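# Lift headset by headband, hold its cable aloft

## Task

Using the right arm, hold the headset motionless by its headband, with the gripper commanded fully closed so the band is pinched between its fingers. Those fingers must touch only the headband, and apart from its own cable, only the arms may touch the headset (the left arm may touch it too). The headset's lowest point must be roughly a hand's length or more above the table, and no part of it may extend beyond the table edge. The left gripper must clamp the cable firmly, well inside its finger pads rather than at the tips or edges, at a point below where the cable exits the ear cup. Between the ear cup and that grip, the cable must stay well off the table and touch nothing except itself, the headset and the arms. The headset must not drop more than a little if the left arm were removed. The cable's loose end must not hang below the tabletop. If that end ever falls well below the tabletop or reaches well past the table edge, whether held or not, the task fails. Report completion only once all of this holds. Anything other than this hold that stays in place only because the robot supports it does not count.

## Robot and tools

Robot: two arms, left_arm and right_arm, each with six joints and a two-finger gripper. The arm names do not refer to sides of any camera image.

World frame: every position in a result uses one shared frame. The origin lies on the tabletop midway between the arms. +z is up, +x points out over the table, and left_arm sits on the +y side. Each state line reports end_effector_position (metres) and end_effector_quat_wxyz for both grippers. That point lies between the finger pads, about 1 cm behind the fingertips. The fingers point along the gripper's +z axis and close along its y axis. Reported hand positions can be off, more so when the arm is stretched far.

execute_actions takes "actions", a list holding one action, one wait, or nothing. An empty list sends no command and returns the state along with pictures. Optional "pictures": true adds images to any result.
- Action: {"rows": [[...]], "steps": n}, with n from 3 to 15 (15 if omitted), each step lasting 1/30 s. Row i is applied on step i, and the final row repeats if the rows run out.
- Each row is one list of 14 numbers in [-1, 1] covering both arms, even if only one moves: left_arm waist, shoulder, elbow, wrist pitch, wrist yaw, wrist roll, gripper opening, then the same seven for right_arm.
- The joint numbers are offsets, not poses. They are measured from the joint angles in the latest result that printed them (or from where the arm is at the start, if none has yet). They are not measured from the previous row. So a row of zeros is not a pause: it pulls the arm back to those reference angles. The scale for 1.0 is 1.202 rad (waist), 1.258 (shoulder), 1.238 (elbow), 2.073 (wrist pitch), and 2.022 (wrist yaw and wrist roll).
- Joint ranges in rad, applying to both arms: waist -2.618 to 3.054; shoulder 0.000 to 3.142; elbow 0.000 to 3.142; wrist pitch -1.571 to 1.571; wrist yaw -1.571 to 1.571; wrist roll -2.094 to 2.094. A call aiming a joint more than 0.036 rad outside its range is refused, and nothing is sent. The true ends may differ by up to 0.036 rad; targets beyond them get clipped, and "joint sent to its limit" may appear, possibly about an earlier action.
- The gripper opening is absolute, not an offset: +1 is fully open (0.094 m between the pads) and -1 is closed.
- Wait: {"steps": n} with no rows, n up to 300, returns after n control steps counted from the previous result.

Motion limits: each step, a joint's target is kept within a fixed lead of its measured angle. The leads are 0.202 (waist), 0.258 (shoulder), 0.238 (elbow), 0.573 (wrist pitch), and 0.522 (wrist yaw and roll) rad. Targets that would move a gripper more than 70 mm from its measured spot are scaled back. Friction can leave a joint up to about 0.031 rad off its target, and very small commands may not move it at all. Large moves therefore take several actions.

Timing: the simulation keeps running while you write. Each result is taken 3 steps before its action ends, and those steps finish afterwards. The arms keep heading to the last commanded target until everything has nearly stopped or a step is HELD. After that, only a new action moves them further.

Result lines: "Joint positions" and "Joint velocities" give each arm's six joints (rad, rad/s), then the finger-pad gap (m, m/s). grip_measured is the finger opening on the command scale, and it can be off by about 1 mm per gripper. "joint command not followed" means a clearance check altered or blocked joint targets; the rest of the row still ran. HELD marks steps where all or part of your row was not sent.

Gripping: away from ±1, the fingers go to where grip_measured equals your command. To hold something, command an opening below grip_measured. About 0.03 below gives a firm grip; a smaller gap gives a lighter one. The task, however, requires the right gripper to be commanded fully closed (-1) on the headband. Pad force tops out around 50 to 62 N and is lower on very thin parts. Brief external tugs on held items, or pushes on loose ones, can happen.

Motor heat: holding a load warms the motors. MOTOR HOT appears from 75 °C. At 90 °C that arm halts for 10 s. At 100 °C its motors and gripper let go and the arm drops. These appear as OVER-TEMPERATURE FAULT lines. Do not keep loaded poses longer than needed.

zoom_image: {"camera": name, "region": [x0, y0, x1, y1]} in pixels of that camera's latest full image, with the origin at the top-left and the region at most 504x504. Cameras: cam_head_left, cam_head_right, cam_high, cam_low (each 504x504) and cam_left_wrist, cam_right_wrist (each 616x616 fisheye). Calibration is supplied per camera, and results list any camera whose calibration changed.

finished_scene: {"scene": n}, where n is the current scene's number. Replying with no tool call ends all remaining scenes.

Avoid: arm-to-arm collisions or pressing the arms together, knocking anything off the table, dropping or slamming objects, and pushing hard. Letting the cable end drop well below the tabletop or far past the edge fails the task. Smooth, economical motion is better.

Each tool is called after "Request:" as name(argument=value, ...), one argument or row to a line, values as JSON.

## Session

Request:
execute_actions(
  actions=[],
)

Scene clock: 0.00 s of 4200.00 s.
left_arm: end_effector_position=(+0.2541, -0.0189, +0.2715) grip_measured=+1.000 end_effector_quat_wxyz=(+0.413, +0.875, +0.239, -0.080) | right_arm: end_effector_position=(+0.2698, -0.3615, +0.1327) grip_measured=+1.000 end_effector_quat_wxyz=(-0.042, -0.354, +0.934, +0.006)
Joint positions: left_arm=[-0.402  1.566  1.584 -0.951  0.637  1.79   0.094] | right_arm=[ 0.058  1.565  1.326 -1.413  0.026 -0.813  0.094]
Joint velocities: left_arm=[ 0.002  0.012 -0.012  0.037 -0.022 -0.037  0.   ] | right_arm=[-0.002  0.002 -0.012 -0.037 -0.022 -0.007  0.   ]
camera_calibration (this result's frames):
cam_left_wrist: T_world_to_cam=[[-0.448317, 0.582037, -0.678413, 0.304211], [0.758551, 0.649227, 0.055723, -0.152582], [0.472877, -0.489629, -0.732564, 0.157834], [0, 0, 0, 1]] pos_world=[0.177489, -0.000721788, 0.330507]
cam_right_wrist: T_world_to_cam=[[0.467642, -0.883533, -0.0260775, -0.440549], [-0.733647, -0.404426, 0.546078, 0.0174016], [-0.493025, -0.236237, -0.837328, 0.250447], [0, 0, 0, 1]] pos_world=[0.342262, -0.323037, 0.188715]

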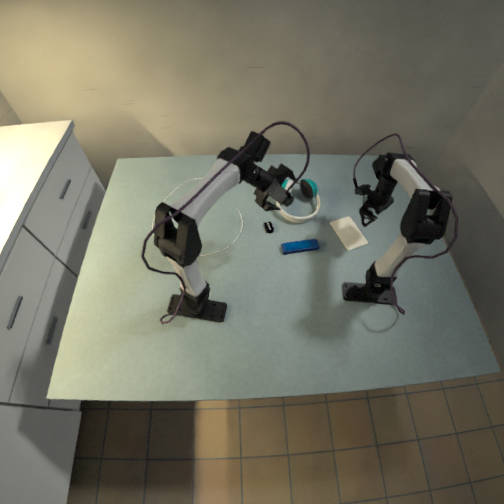

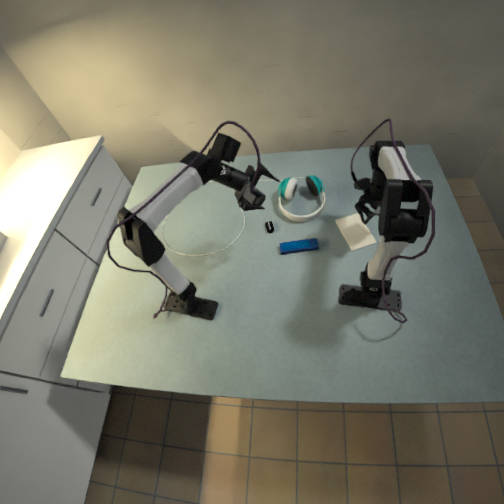

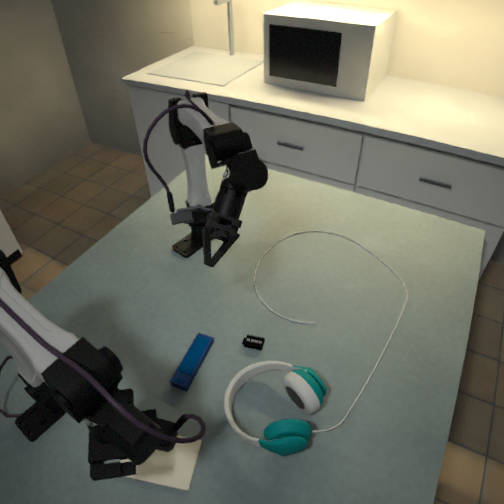

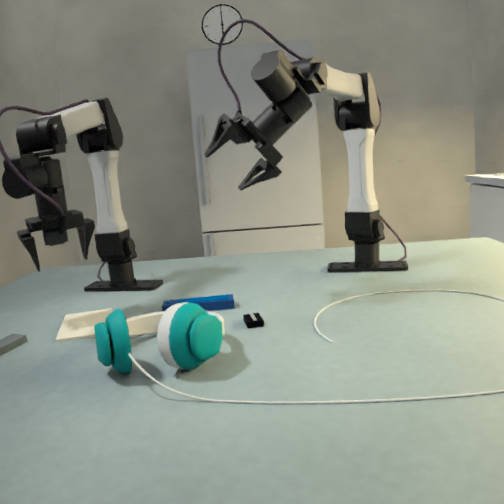

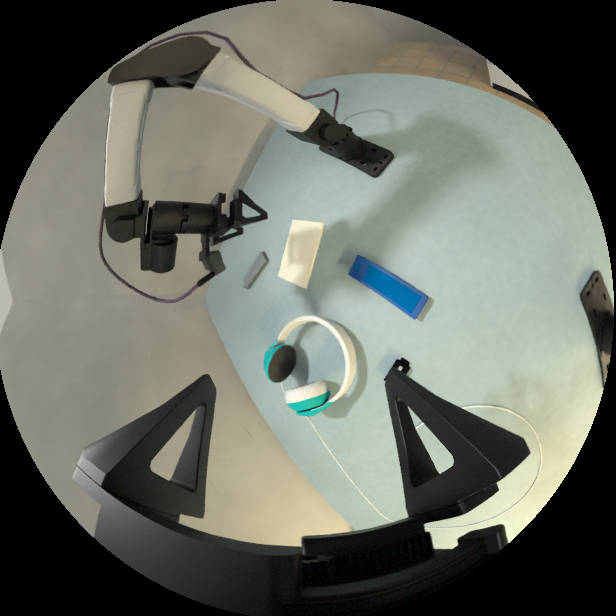

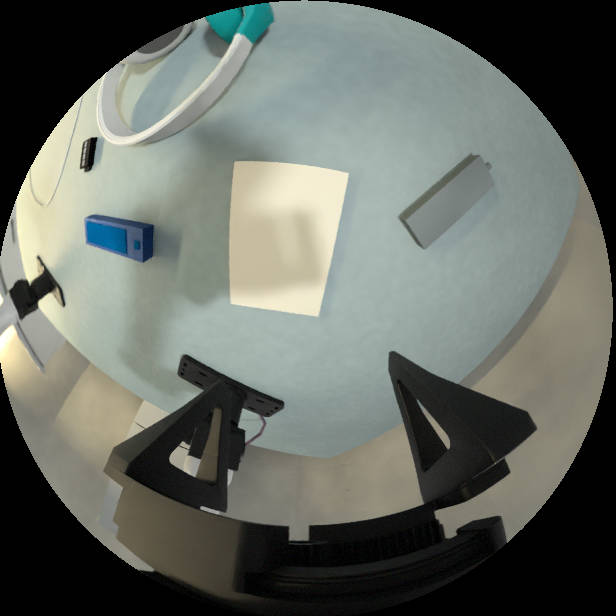

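Request:
zoom_image(
  camera="cam_high",
  region=[200, 340, 360, 500],
)

Request:
zoom_image(
  camera="cam_head_right",
  region=[230, 140, 390, 300],
)

Request:
zoom_image(
  camera="cam_head_left",
  region=[230, 140, 390, 300],
)

Request:
zoom_image(
  camera="cam_low",
  region=[60, 270, 300, 420],
)

Region (200, 340, 360, 500) of cam_high's 504x504 image, scaled by 3.150, with more detail than that image has.

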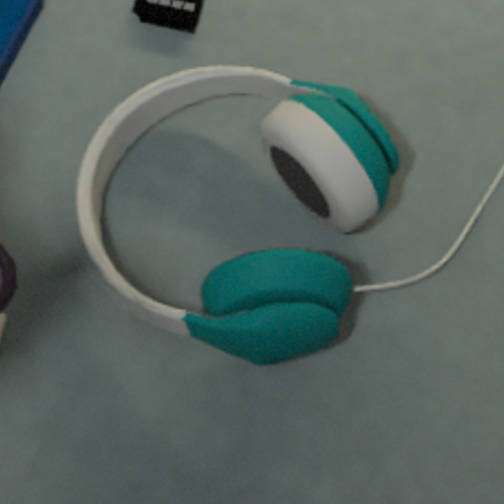

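Region (230, 140, 390, 300) of cam_head_right's 504x504 image, scaled by 3.150, with more detail than that image has.

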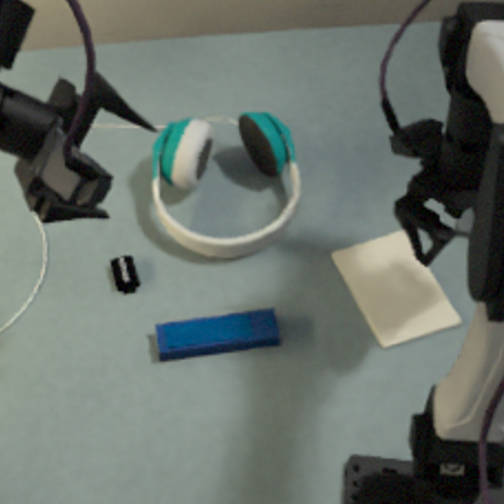

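Region (230, 140, 390, 300) of cam_head_left's 504x504 image, scaled by 3.150, with more detail than that image has.

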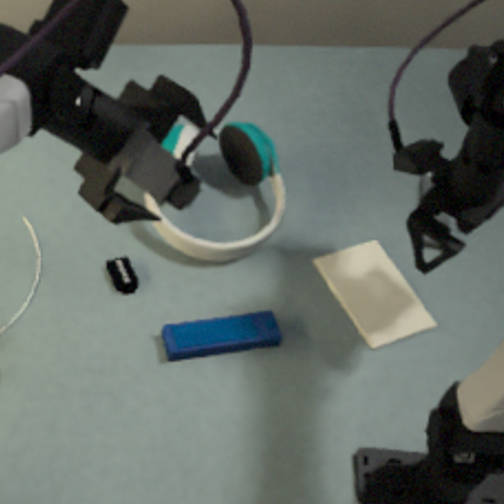

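Region (60, 270, 300, 420) of cam_low's 504x504 image, scaled by 2.100, with more detail than that image has; it fills the top 315 rows of this view, and the rest is white.

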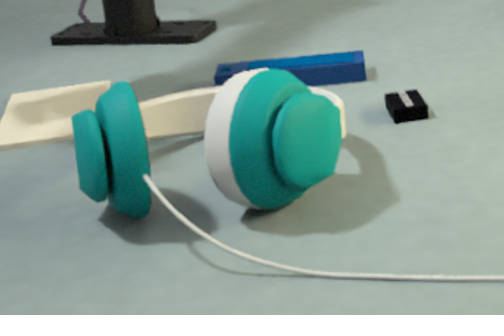

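Request:
zoom_image(
  camera="cam_left_wrist",
  region=[240, 300, 380, 440],
)

Request:
zoom_image(
  camera="cam_right_wrist",
  region=[80, 0, 300, 160],
)

Region (240, 300, 380, 440) of cam_left_wrist's 616x616 image, scaled by 3.600, with more detail than that image has.

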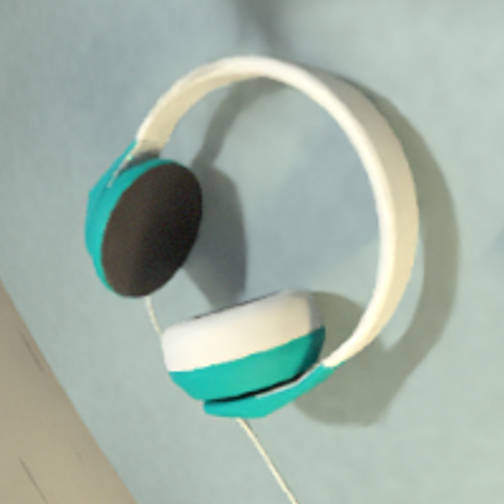

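Region (80, 0, 300, 160) of cam_right_wrist's 616x616 image, scaled by 2.291, with more detail than that image has; it fills the top 367 rows of this view, and the rest is white.

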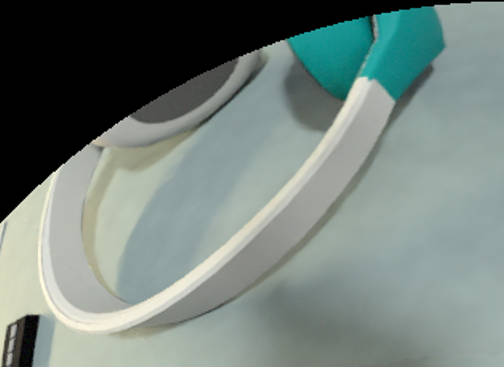

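Request:
execute_actions(
  actions=[
    {"rows": [[0.1,-0.01,-0.1,0.15,-0.08,-0.15,1, 0.03,0.03,0.03,0,0,0,1],[0.2,-0.02,-0.2,0.35,-0.16,-0.3,1, 0.06,0.06,0.06,0.01,0,-0.02,0.8],[0.3,-0.03,-0.3,0.55,-0.24,-0.5,1, 0.1,0.09,0.09,0.015,0,-0.04,0.6],[0.333,-0.048,-0.4,0.7,-0.315,-0.7,1, 0.14,0.12,0.12,0.02,0,-0.06,0.4],[0.333,-0.048,-0.485,0.77,-0.315,-0.885,1, 0.18,0.15,0.15,0.025,0,-0.08,0.2],[0.333,-0.048,-0.485,0.77,-0.315,-0.885,1, 0.22,0.18,0.18,0.025,0,-0.1,0.0],[0.333,-0.048,-0.485,0.77,-0.315,-0.885,1, 0.26,0.2,0.2,0.025,-0.013,-0.1,0.0],[0.333,-0.048,-0.485,0.77,-0.315,-0.885,1, 0.3,0.2,0.2,0.025,-0.013,-0.1,0.0]], "steps": 15},
  ],
)

Scene clock: 5.30 s of 4200.00 s.
left_arm: end_effector_position=(+0.4400, +0.1705, +0.1932) grip_measured=+1.000 end_effector_quat_wxyz=(+0.485, +0.507, +0.700, +0.135) | right_arm: end_effector_position=(+0.3321, -0.2437, +0.1191) grip_measured=+0.001 end_effector_quat_wxyz=(-0.021, -0.591, +0.806, +0.006)
Joint positions: left_arm=[-0.001  1.519  1.03  -0.033  0.133  0.974  0.094] | right_arm=[ 0.433  1.812  1.551 -1.353  0.004 -0.979  0.047]
Joint velocities: left_arm=[ 0.476  0.105 -1.223  2.542 -1.004 -2.762  0.   ] | right_arm=[ 0.144  0.012  0.022  0.066 -0.095 -0.227 -0.001]
Steps of this call (steps 1 to 130: nothing new was sent; then 0.57 s passed at rest; steps 131 to 142: the first 12 steps of this action). Readings (joint positions):
131: left_arm=[-0.390 1.559 1.561 -0.905 0.623 1.743] | right_arm=[0.061 1.567 1.328 -1.414 0.027 -0.813]
132: left_arm=[-0.364 1.548 1.524 -0.836 0.596 1.684] | right_arm=[0.071 1.576 1.341 -1.418 0.029 -0.818]
134: left_arm=[-0.290 1.537 1.449 -0.710 0.507 1.578] | right_arm=[0.126 1.624 1.400 -1.419 0.033 -0.846]
138: left_arm=[-0.133 1.528 1.277 -0.444 0.320 1.350] | right_arm=[0.316 1.767 1.536 -1.379 0.029 -0.934]
142: the state above

Request:
execute_actions(
  actions=[
    {"rows": [[0,0,-0.2,0.25,-0.03,-0.15,1, 0.07,0.04,0.04,0.01,0,0,0],[-0.03,0,-0.35,0.45,-0.066,-0.3,1, 0.14,0.08,0.08,0.015,0,-0.01,0],[-0.08,-0.01,-0.5,0.6,-0.066,-0.482,1, 0.2,0.12,0.12,0.02,0,-0.02,0],[-0.15,-0.01,-0.62,0.68,-0.066,-0.482,1, 0.25,0.15,0.15,0.03,0,-0.025,0],[-0.2,-0.01,-0.72,0.68,-0.066,-0.482,1, 0.283,0.168,0.17,0.03,0,-0.025,0],[-0.25,-0.01,-0.72,0.68,-0.066,-0.482,1, 0.283,0.168,0.17,0.03,0,-0.025,0]], "steps": 15},
  ],
  pictures=true,
)

Scene clock: 6.00 s of 4200.00 s.
left_arm: end_effector_position=(+0.3090, +0.1048, +0.1406) grip_measured=+1.000 end_effector_quat_wxyz=(+0.667, +0.203, +0.698, -0.164) | right_arm: end_effector_position=(+0.3265, -0.0990, +0.0966) grip_measured=+0.001 end_effector_quat_wxyz=(-0.001, +0.743, -0.669, -0.001)
Joint positions: left_arm=[-0.311  1.498  0.179  1.261  0.012  0.043  0.094] | right_arm=[ 0.802  2.016  1.739 -1.292 -0.003 -1.02   0.047]
Joint velocities: left_arm=[ 0.027  0.11  -1.243  0.139  0.007 -0.198  0.   ] | right_arm=[-0.1   -0.002 -0.017 -0.007  0.037 -0.022 -0.001]
Steps of this call (steps 1 to 3: the last 3 steps of your previous action; steps 4 to 9: the robot went on to your last target; steps 10 to 21: the first 12 steps of this action). Readings (joint positions):
10: left_arm=[0.007 1.503 0.968 0.558 0.027 0.274] | right_arm=[0.437 1.816 1.557 -1.356 0.005 -1.001]
11: left_arm=[0.002 1.494 0.917 0.631 0.023 0.300] | right_arm=[0.461 1.830 1.577 -1.360 0.012 -1.000]
13: left_arm=[-0.050 1.491 0.765 0.855 0.004 0.206] | right_arm=[0.549 1.884 1.645 -1.353 0.016 -1.003]
17: left_arm=[-0.270 1.494 0.471 1.145 0.006 0.095] | right_arm=[0.746 1.992 1.736 -1.300 0.009 -1.013]
21: the state above
camera_calibration (this result's frames):
cam_left_wrist: T_world_to_cam=[[-0.529101, -0.844533, -0.0825585, 0.258701], [-0.418391, 0.344286, -0.840486, 0.254396], [0.738242, -0.41016, -0.535507, -0.0214466], [0, 0, 0, 1]] pos_world=[0.259149, 0.1221, 0.22369]
cam_right_wrist: T_world_to_cam=[[0.991134, -0.132786, -0.00453559, -0.334754], [-0.114976, -0.874309, 0.471555, -0.0564373], [-0.0665814, -0.466853, -0.881825, 0.152412], [0, 0, 0, 1]] pos_world=[0.335445, -0.0226404, 0.159495]

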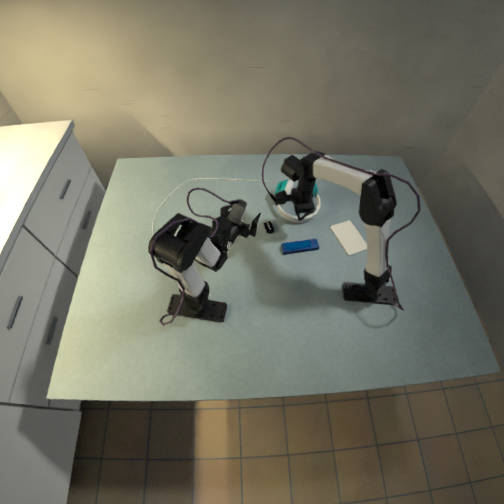

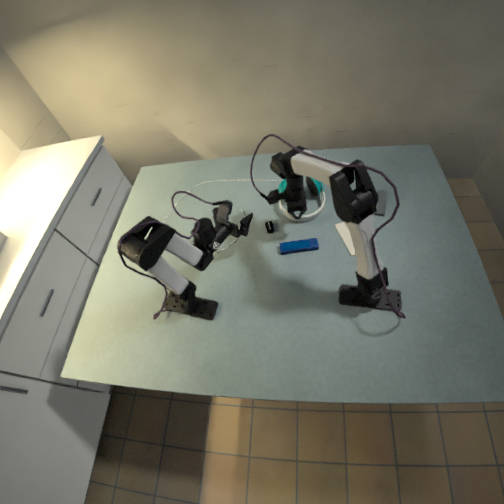

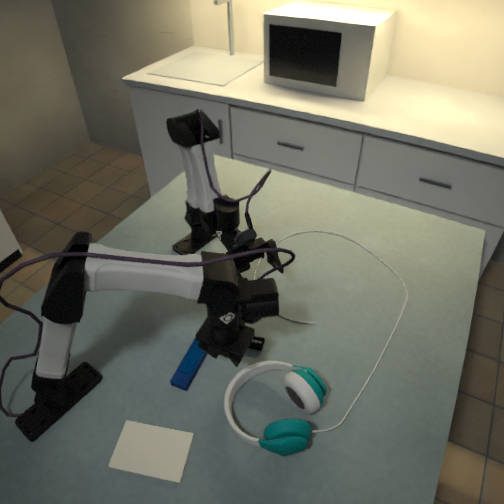

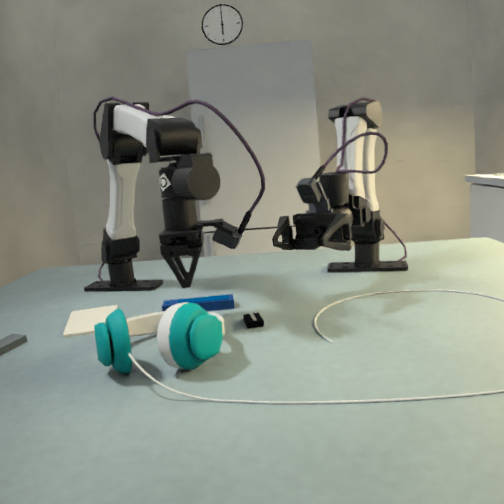

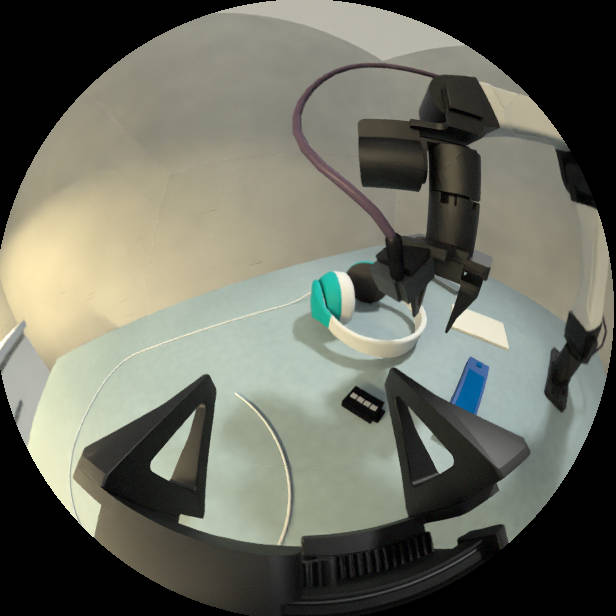

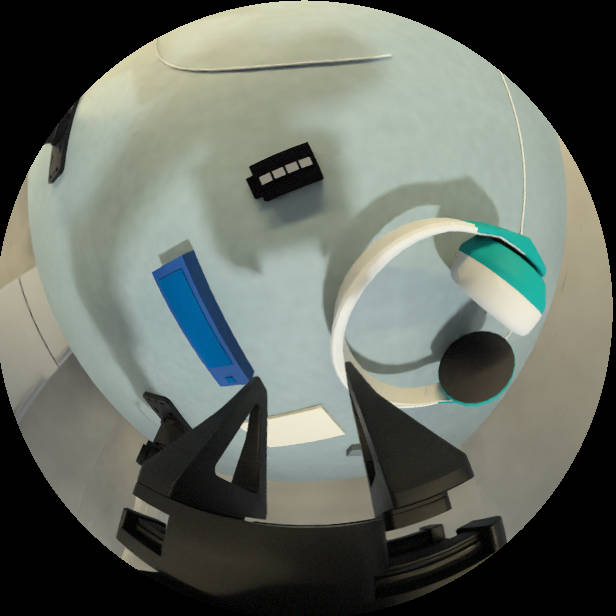

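Request:
zoom_image(
  camera="cam_right_wrist",
  region=[240, 200, 480, 440],
)

Region (240, 200, 480, 440) of cam_right_wrist's 616x616 image, scaled by 2.100, with more detail than that image has.

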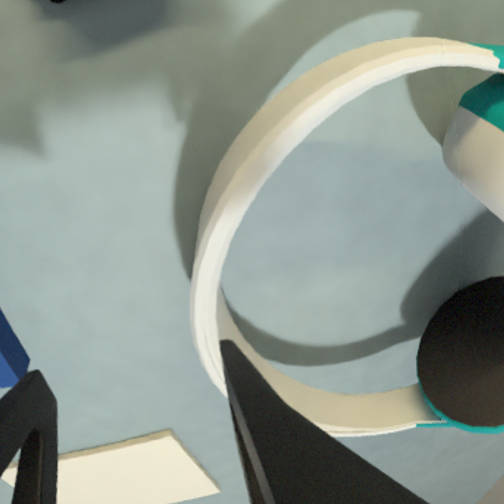

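Request:
execute_actions(
  actions=[
    {"rows": [[0,0,-0.03,0.03,0,0,1, -0.03,0.02,0.01,0,0,0,0],[0,0,-0.03,0.03,0,0,1, -0.062,0.04,0.025,0,0,0,0],[0,0,-0.03,0.03,0,0,1, -0.062,0.045,0.03,0,0,0,0],[0,0,-0.03,0.03,0,0,1, -0.062,0.045,0.03,0,0,0,0],[0,0,-0.03,0.03,0,0,1, -0.062,0.045,0.03,0,0,0,0],[0,0,-0.03,0.03,0,0,1, -0.062,0.05,0.0,0.02,0,0,0],[0,0,-0.03,0.03,0,0,1, -0.062,0.055,-0.03,0.04,0,0,0],[0,0,-0.03,0.03,0,0,1, -0.062,0.06,-0.06,0.06,0,0,0],[0,0,-0.03,0.03,0,0,1, -0.062,0.063,-0.085,0.08,0,0,0],[0,0,-0.03,0.03,0,0,1, -0.062,0.066,-0.105,0.095,0,0,0],[0,0,-0.03,0.03,0,0,1, -0.062,0.068,-0.125,0.109,0,0,0]], "steps": 15},
  ],
  pictures=true,
)

Scene clock: 7.17 s of 4200.00 s.
left_arm: end_effector_position=(+0.3014, +0.1105, +0.1435) grip_measured=+1.000 end_effector_quat_wxyz=(+0.679, +0.195, +0.688, -0.167) | right_arm: end_effector_position=(+0.3442, -0.1203, +0.0537) grip_measured=+0.001 end_effector_quat_wxyz=(+0.008, +0.719, -0.695, -0.004)
Joint positions: left_arm=[-0.31   1.503  0.135  1.346  0.008  0.034  0.094] | right_arm=[ 0.731  2.063  1.637 -1.162 -0.004 -1.022  0.047]
Joint velocities: left_arm=[ 0.002 -0.002  0.002  0.022  0.022  0.022  0.   ] | right_arm=[-0.017  0.276 -0.584  0.418  0.022  0.007  0.001]
Steps of this call (steps 1 to 3: the last 3 steps of your previous action; steps 4 to 23: the robot went on to your last target; steps 24 to 35: the first 12 steps of this action). Readings (joint positions):
24: left_arm=[-0.310 1.503 0.135 1.373 0.008 0.010] | right_arm=[0.782 2.016 1.739 -1.292 -0.002 -1.022]
25: left_arm=[-0.310 1.503 0.135 1.368 0.008 0.015] | right_arm=[0.778 2.019 1.741 -1.293 -0.003 -1.022]
27: left_arm=[-0.310 1.503 0.135 1.358 0.008 0.023] | right_arm=[0.762 2.032 1.753 -1.293 -0.004 -1.022]
31: left_arm=[-0.310 1.503 0.135 1.349 0.008 0.031] | right_arm=[0.732 2.049 1.735 -1.257 -0.004 -1.022]
35: the state above
camera_calibration (this result's frames):
cam_left_wrist: T_world_to_cam=[[-0.5219, -0.849622, -0.0759161, 0.257188], [-0.398141, 0.321339, -0.8592, 0.250862], [0.75439, -0.418191, -0.505976, -0.0201544], [0, 0, 0, 1]] pos_world=[0.249309, 0.129473, 0.224868]
cam_right_wrist: T_world_to_cam=[[0.979339, -0.20135, -0.018809, -0.358689], [-0.167354, -0.859156, 0.483574, -0.0335492], [-0.113528, -0.470435, -0.875102, 0.121193], [0, 0, 0, 1]] pos_world=[0.359422, -0.0440329, 0.115533]

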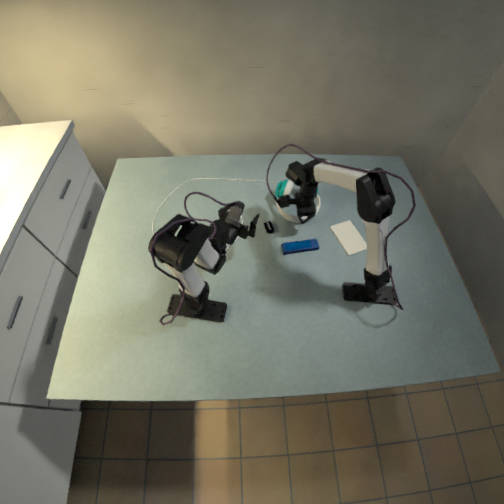

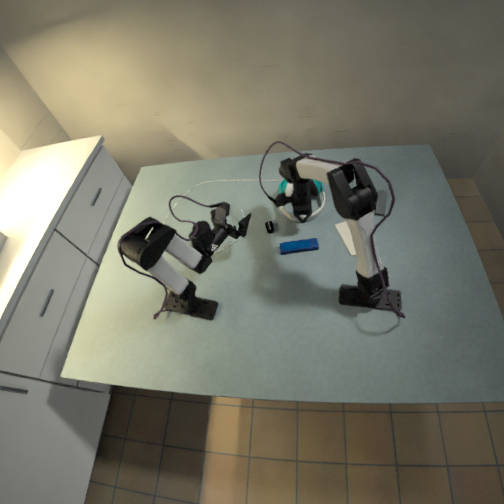

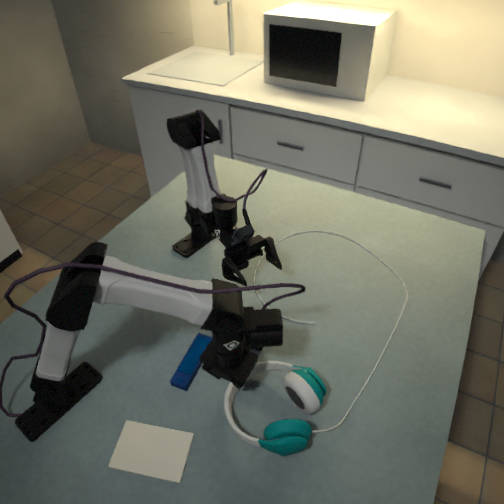

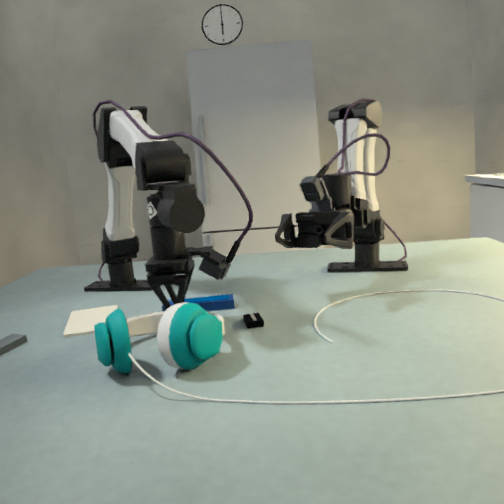

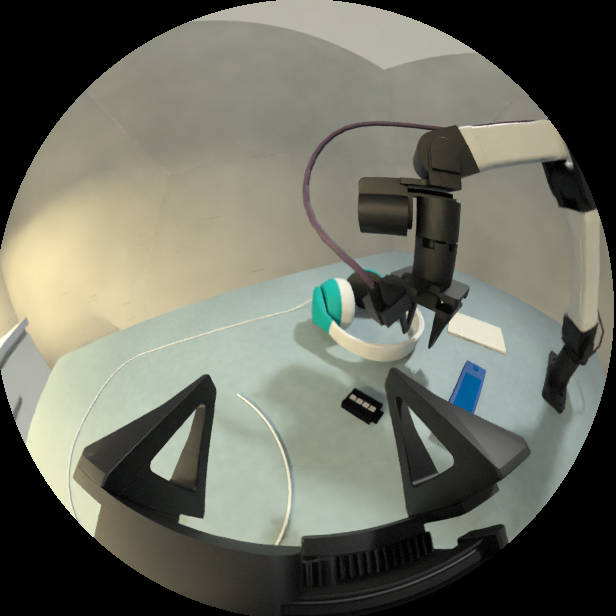

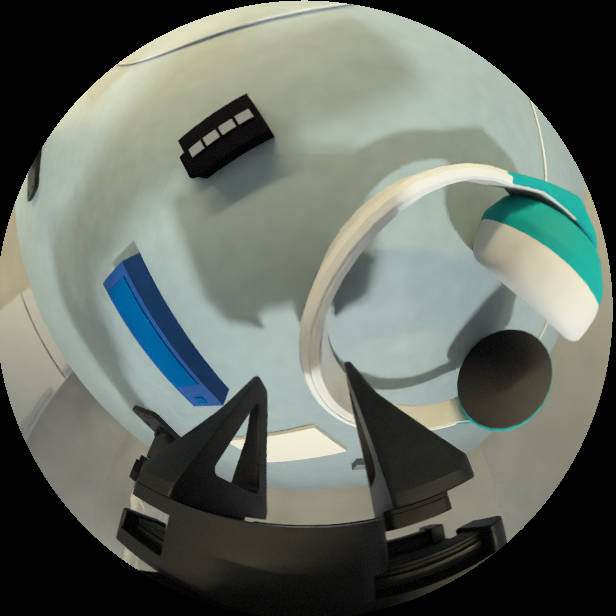

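Request:
execute_actions(
  actions=[
    {"steps": 8},
  ],
  pictures=true,
)

Scene clock: 8.17 s of 4200.00 s.
left_arm: end_effector_position=(+0.3014, +0.1105, +0.1431) grip_measured=+1.000 end_effector_quat_wxyz=(+0.678, +0.196, +0.688, -0.167) | right_arm: end_effector_position=(+0.3497, -0.1166, +0.0331) grip_measured=+0.001 end_effector_quat_wxyz=(+0.002, +0.719, -0.695, -0.002)
Joint positions: left_arm=[-0.31   1.503  0.135  1.344  0.008  0.037  0.094] | right_arm=[ 0.731  2.094  1.601 -1.083 -0.004 -1.022  0.047]
Joint velocities: left_arm=[ 0.017 -0.007 -0.007 -0.007  0.022 -0.037  0.   ] | right_arm=[ 0.002 -0.022 -0.012 -0.081 -0.037 -0.007 -0.   ]
Kept back: nothing.
Steps of this call (steps 1 to 3: the last 3 steps of your previous action; steps 4 to 30: the robot went on to your last target). Readings (joint positions):
1: left_arm=[-0.310 1.503 0.135 1.346 0.008 0.035] | right_arm=[0.731 2.073 1.621 -1.149 -0.004 -1.022]
2: left_arm=[-0.310 1.503 0.135 1.345 0.008 0.036] | right_arm=[0.731 2.082 1.611 -1.139 -0.004 -1.022]
4: left_arm=[-0.310 1.503 0.135 1.345 0.008 0.036] | right_arm=[0.731 2.094 1.602 -1.123 -0.004 -1.022]
8: left_arm=[-0.310 1.503 0.135 1.344 0.008 0.036] | right_arm=[0.731 2.094 1.601 -1.098 -0.004 -1.022]
30: the state above
All arms were judged still, so your last target was given up. Only a new action makes them travel on or press farther. Fingers that are still opening or closing keep moving.
camera_calibration (this result's frames):
cam_left_wrist: T_world_to_cam=[[-0.521986, -0.84937, -0.078118, 0.257465], [-0.398581, 0.323866, -0.858047, 0.250142], [0.754099, -0.416752, -0.507596, -0.0202217], [0, 0, 0, 1]] pos_world=[0.249344, 0.129243, 0.224482]
cam_right_wrist: T_world_to_cam=[[0.979486, -0.201253, -0.0101874, -0.364076], [-0.172241, -0.862385, 0.476053, -0.0179367], [-0.104592, -0.464532, -0.879358, 0.103192], [0, 0, 0, 1]] pos_world=[0.364311, -0.0408037, 0.0955724]

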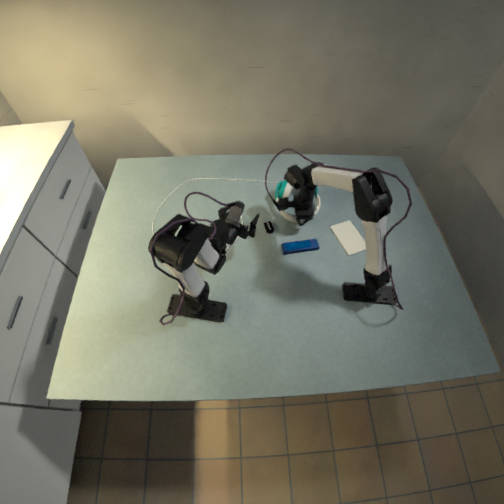

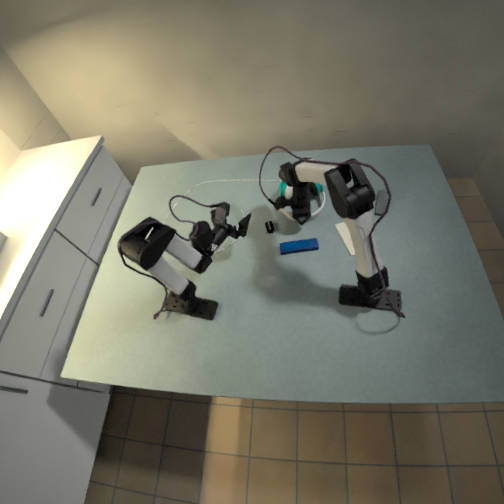

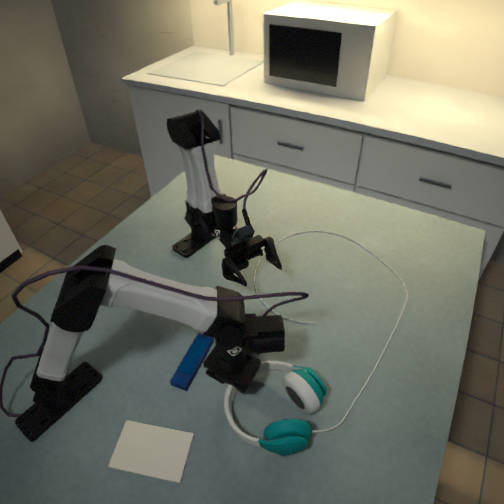

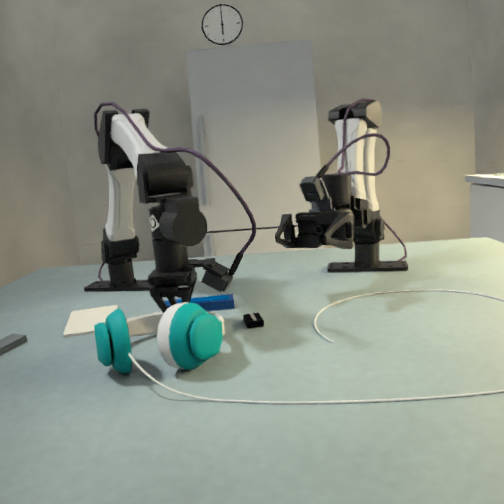

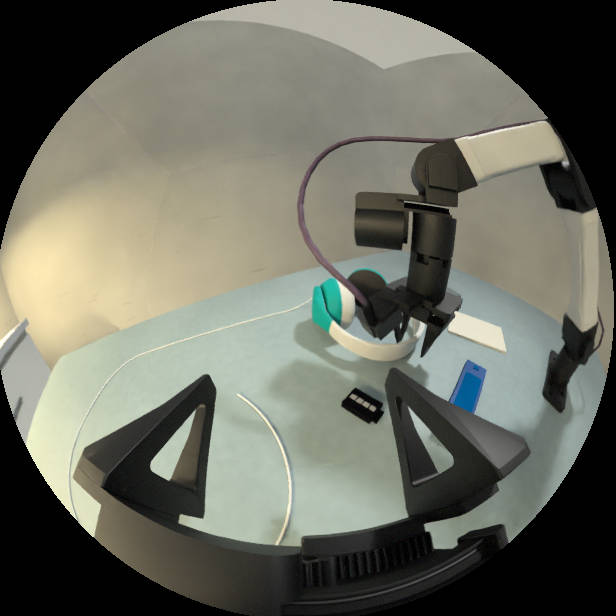

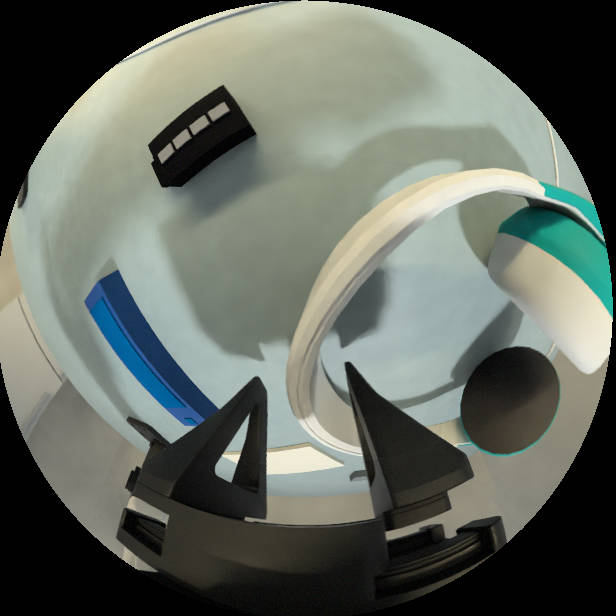

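Request:
execute_actions(
  actions=[
    {"rows": [[0,0,0,0.01,0,0,1, 0,0,0,0,0,0,-0.3],[0,0,0,0.01,0,0,1, 0,0,0,0,0,0,-0.55],[0,0,0,0.01,0,0,1, 0,0,0,0,0,0,-0.7],[0,0,0,0.01,0,0,1, 0,0,0,0,0,0,-0.8],[0,0,0,0.01,0,0,1, 0,0,0,0,0,0,-0.9],[0,0,0,0.01,0,0,1, 0,0,0,0,0,0,-1]], "steps": 14},
  ],
  pictures=true,
)

Scene clock: 8.73 s of 4200.00 s.
left_arm: end_effector_position=(+0.3015, +0.1105, +0.1477) grip_measured=+1.000 end_effector_quat_wxyz=(+0.685, +0.194, +0.682, -0.168) | right_arm: end_effector_position=(+0.3547, -0.1176, +0.0384) grip_measured=-0.770 end_effector_quat_wxyz=(-0.007, +0.717, -0.697, +0.010)
Joint positions: left_arm=[-0.31   1.503  0.135  1.363  0.008  0.037  0.094] | right_arm=[ 0.731  2.08   1.601 -1.073  0.017 -1.015  0.011]
Joint velocities: left_arm=[-0.012  0.002  0.007  0.066 -0.051 -0.095  0.   ] | right_arm=[ 0.007  0.017 -0.007 -0.007  0.037  0.007 -0.001]
Steps of this call (steps 1 to 6: nothing new was sent; steps 7 to 17: the first 11 steps of this action). Readings (joint positions):
7: left_arm=[-0.310 1.503 0.135 1.346 0.008 0.037] | right_arm=[0.731 2.094 1.601 -1.083 -0.004 -1.022]
8: left_arm=[-0.310 1.503 0.135 1.349 0.008 0.037] | right_arm=[0.731 2.094 1.601 -1.083 -0.004 -1.022]
10: left_arm=[-0.310 1.503 0.135 1.355 0.008 0.037] | right_arm=[0.731 2.094 1.601 -1.082 -0.002 -1.019]
14: left_arm=[-0.310 1.503 0.135 1.361 0.008 0.037] | right_arm=[0.731 2.081 1.601 -1.073 0.015 -1.015]
17: the state above
camera_calibration (this result's frames):
cam_left_wrist: T_world_to_cam=[[-0.520705, -0.850086, -0.0788739, 0.257632], [-0.384504, 0.315997, -0.867353, 0.252119], [0.762249, -0.421308, -0.491403, -0.0222922], [0, 0, 0, 1]] pos_world=[0.248083, 0.129948, 0.228043]
cam_right_wrist: T_world_to_cam=[[0.977864, -0.208091, 0.0218975, -0.3706], [-0.193447, -0.85921, 0.473642, -0.0125051], [-0.0797458, -0.467393, -0.880445, 0.0988517], [0, 0, 0, 1]] pos_world=[0.36786, -0.0416601, 0.101072]

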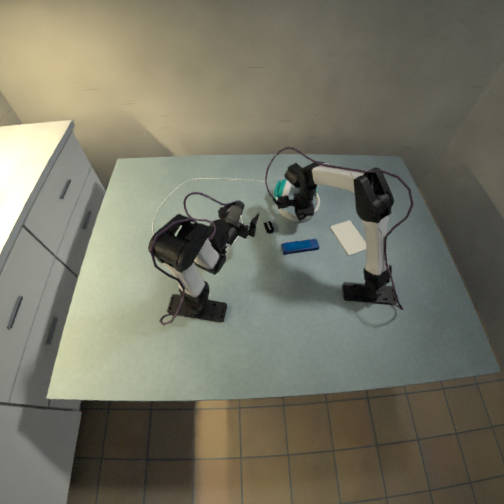

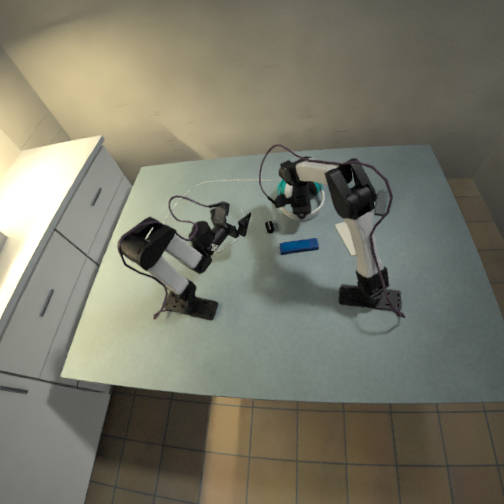

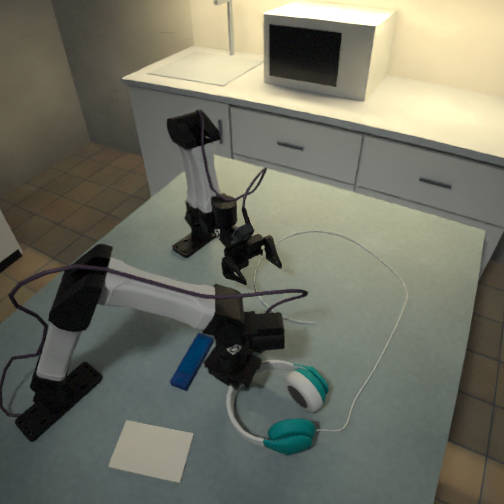

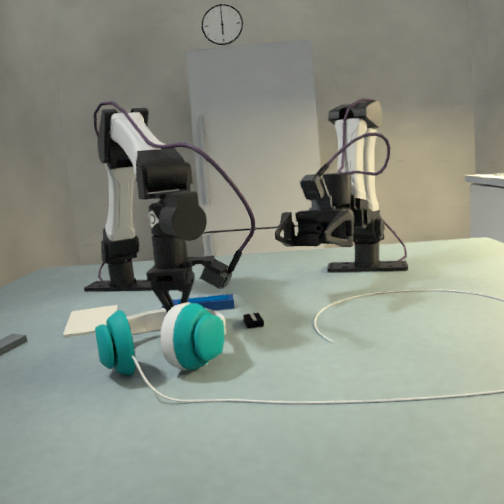

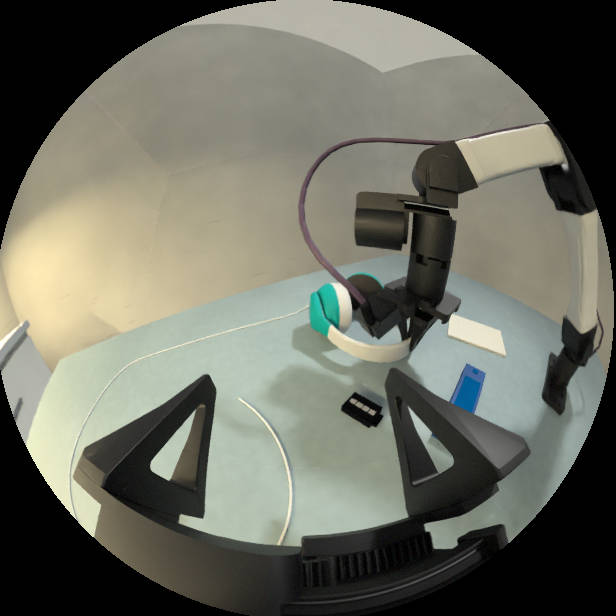

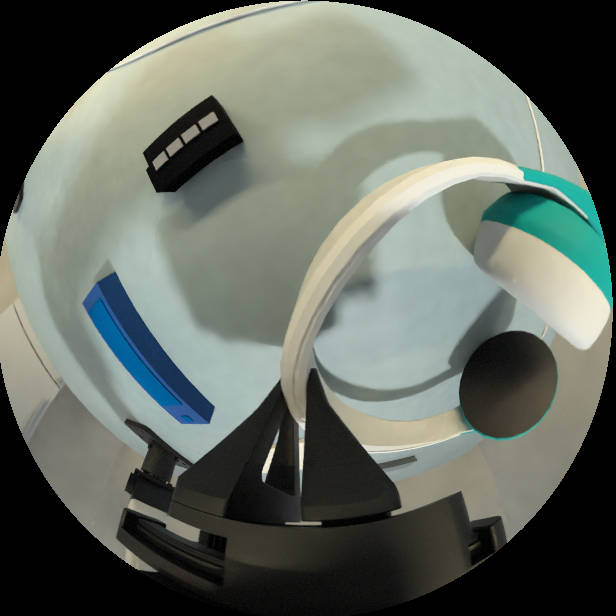

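Request:
execute_actions(
  actions=[
    {"rows": [[0,0,0,0,0,0,1, 0,0,0.02,-0.015,0,0,-1],[0,0,0,0,0,0,1, 0,-0.005,0.05,-0.04,0,0,-1],[0,0,0,0,0,0,1, 0,-0.01,0.08,-0.065,0,0,-1],[0,0,0,0,0,0,1, 0,-0.015,0.11,-0.085,0,0,-1],[0,0,0,0,0,0,1, 0,-0.025,0.14,-0.1,0,0.03,-1],[0,0,0,0,0,0,1, 0,-0.05,0.14,-0.09,0,0.07,-1],[0,0,0,0,0,0,1, 0,-0.08,0.13,-0.07,0,0.12,-1],[0,0,0,0,0,0,1, 0,-0.11,0.12,-0.05,0,0.17,-1],[0,0,0,0,0,0,1, 0,-0.14,0.11,-0.03,0,0.22,-1],[0,0,0,0,0,0,1, 0,-0.17,0.1,-0.01,0,0.27,-1],[0,0,0,0,0,0,1, 0,-0.2,0.09,0.02,0,0.32,-1],[0,0,0,0,0,0,1, 0,-0.23,0.07,0.05,0,0.38,-1],[0,0,0,0,0,0,1, 0,-0.26,0.055,0.075,0,0.44,-1],[0,0,0,0,0,0,1, 0,-0.286,0.04,0.1,0,0.5,-1]], "steps": 15},
  ],
  pictures=true,
)

Scene clock: 10.03 s of 4200.00 s.
left_arm: end_effector_position=(+0.3015, +0.1105, +0.1480) grip_measured=+1.000 end_effector_quat_wxyz=(+0.685, +0.194, +0.682, -0.168) | right_arm: end_effector_position=(+0.3681, -0.1049, +0.1379) grip_measured=-0.795 end_effector_quat_wxyz=(+0.121, -0.560, +0.820, -0.002)
Joint positions: left_arm=[-0.31   1.503  0.135  1.364  0.008  0.037  0.094] | right_arm=[ 0.732  1.902  1.716 -1.142  0.    -0.613  0.01 ]
Joint velocities: left_arm=[-0.012  0.022  0.002  0.051 -0.051  0.022  0.   ] | right_arm=[-0.012 -1.282 -0.261  0.886 -0.022  2.425  0.   ]
Steps of this call (steps 1 to 3: the last 3 steps of your previous action; steps 4 to 15: the robot went on to your last target; steps 16 to 27: nothing new was sent; steps 28 to 39: the first 12 steps of this action). Readings (joint positions):
28: left_arm=[-0.310 1.503 0.135 1.364 0.008 0.037] | right_arm=[0.731 2.080 1.604 -1.074 0.019 -1.015]
29: left_arm=[-0.310 1.503 0.135 1.364 0.008 0.037] | right_arm=[0.731 2.080 1.614 -1.083 0.021 -1.015]
31: left_arm=[-0.310 1.503 0.135 1.364 0.008 0.037] | right_arm=[0.731 2.080 1.661 -1.128 0.026 -1.013]
35: left_arm=[-0.310 1.503 0.135 1.364 0.008 0.037] | right_arm=[0.732 2.041 1.724 -1.186 0.007 -0.904]
39: the state above
camera_calibration (this result's frames):
cam_left_wrist: T_world_to_cam=[[-0.520626, -0.85013, -0.0789193, 0.257642], [-0.383638, 0.315513, -0.867913, 0.252239], [0.762739, -0.421582, -0.490406, -0.0224201], [0, 0, 0, 1]] pos_world=[0.248004, 0.129992, 0.22826]
cam_right_wrist: T_world_to_cam=[[0.811224, -0.578622, 0.0843365, -0.36931], [-0.578003, -0.771674, 0.265389, 0.133327], [-0.0884795, -0.264037, -0.960446, 0.229024], [0, 0, 0, 1]] pos_world=[0.39692, -0.0503353, 0.215728]

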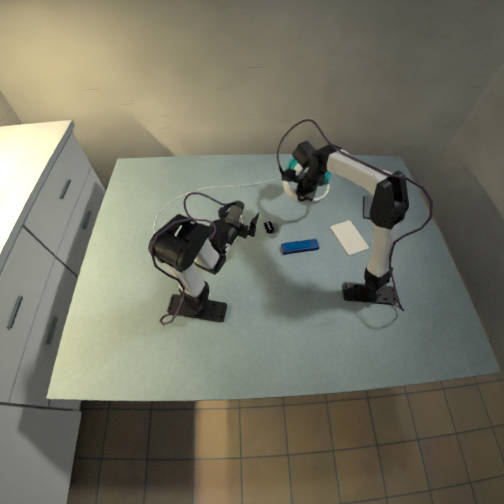

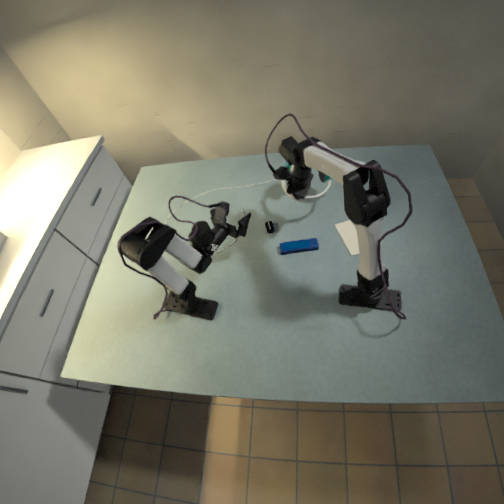

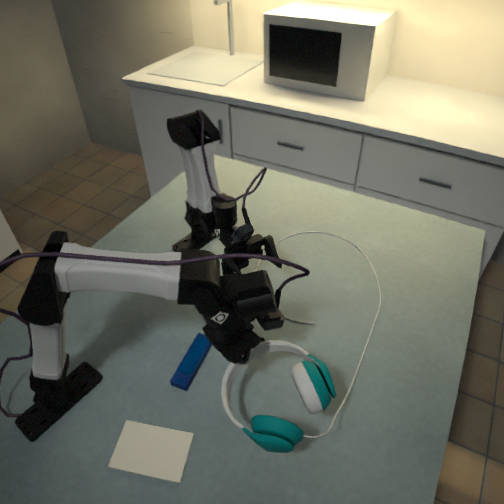

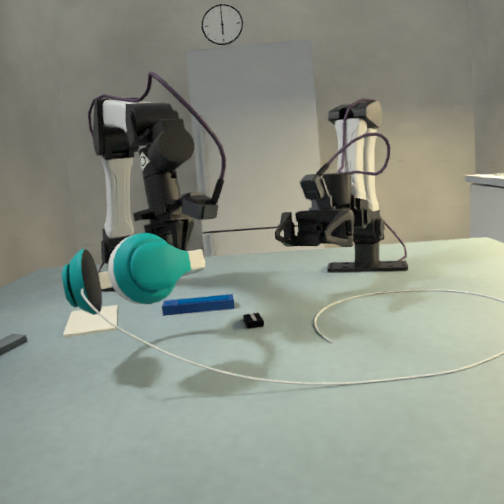

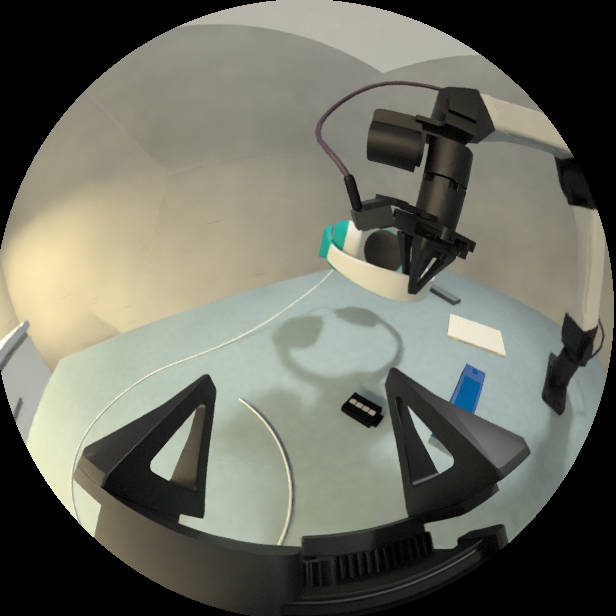

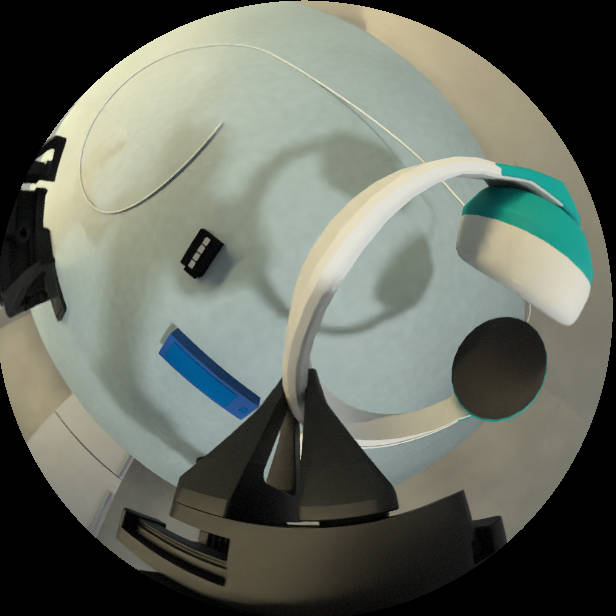

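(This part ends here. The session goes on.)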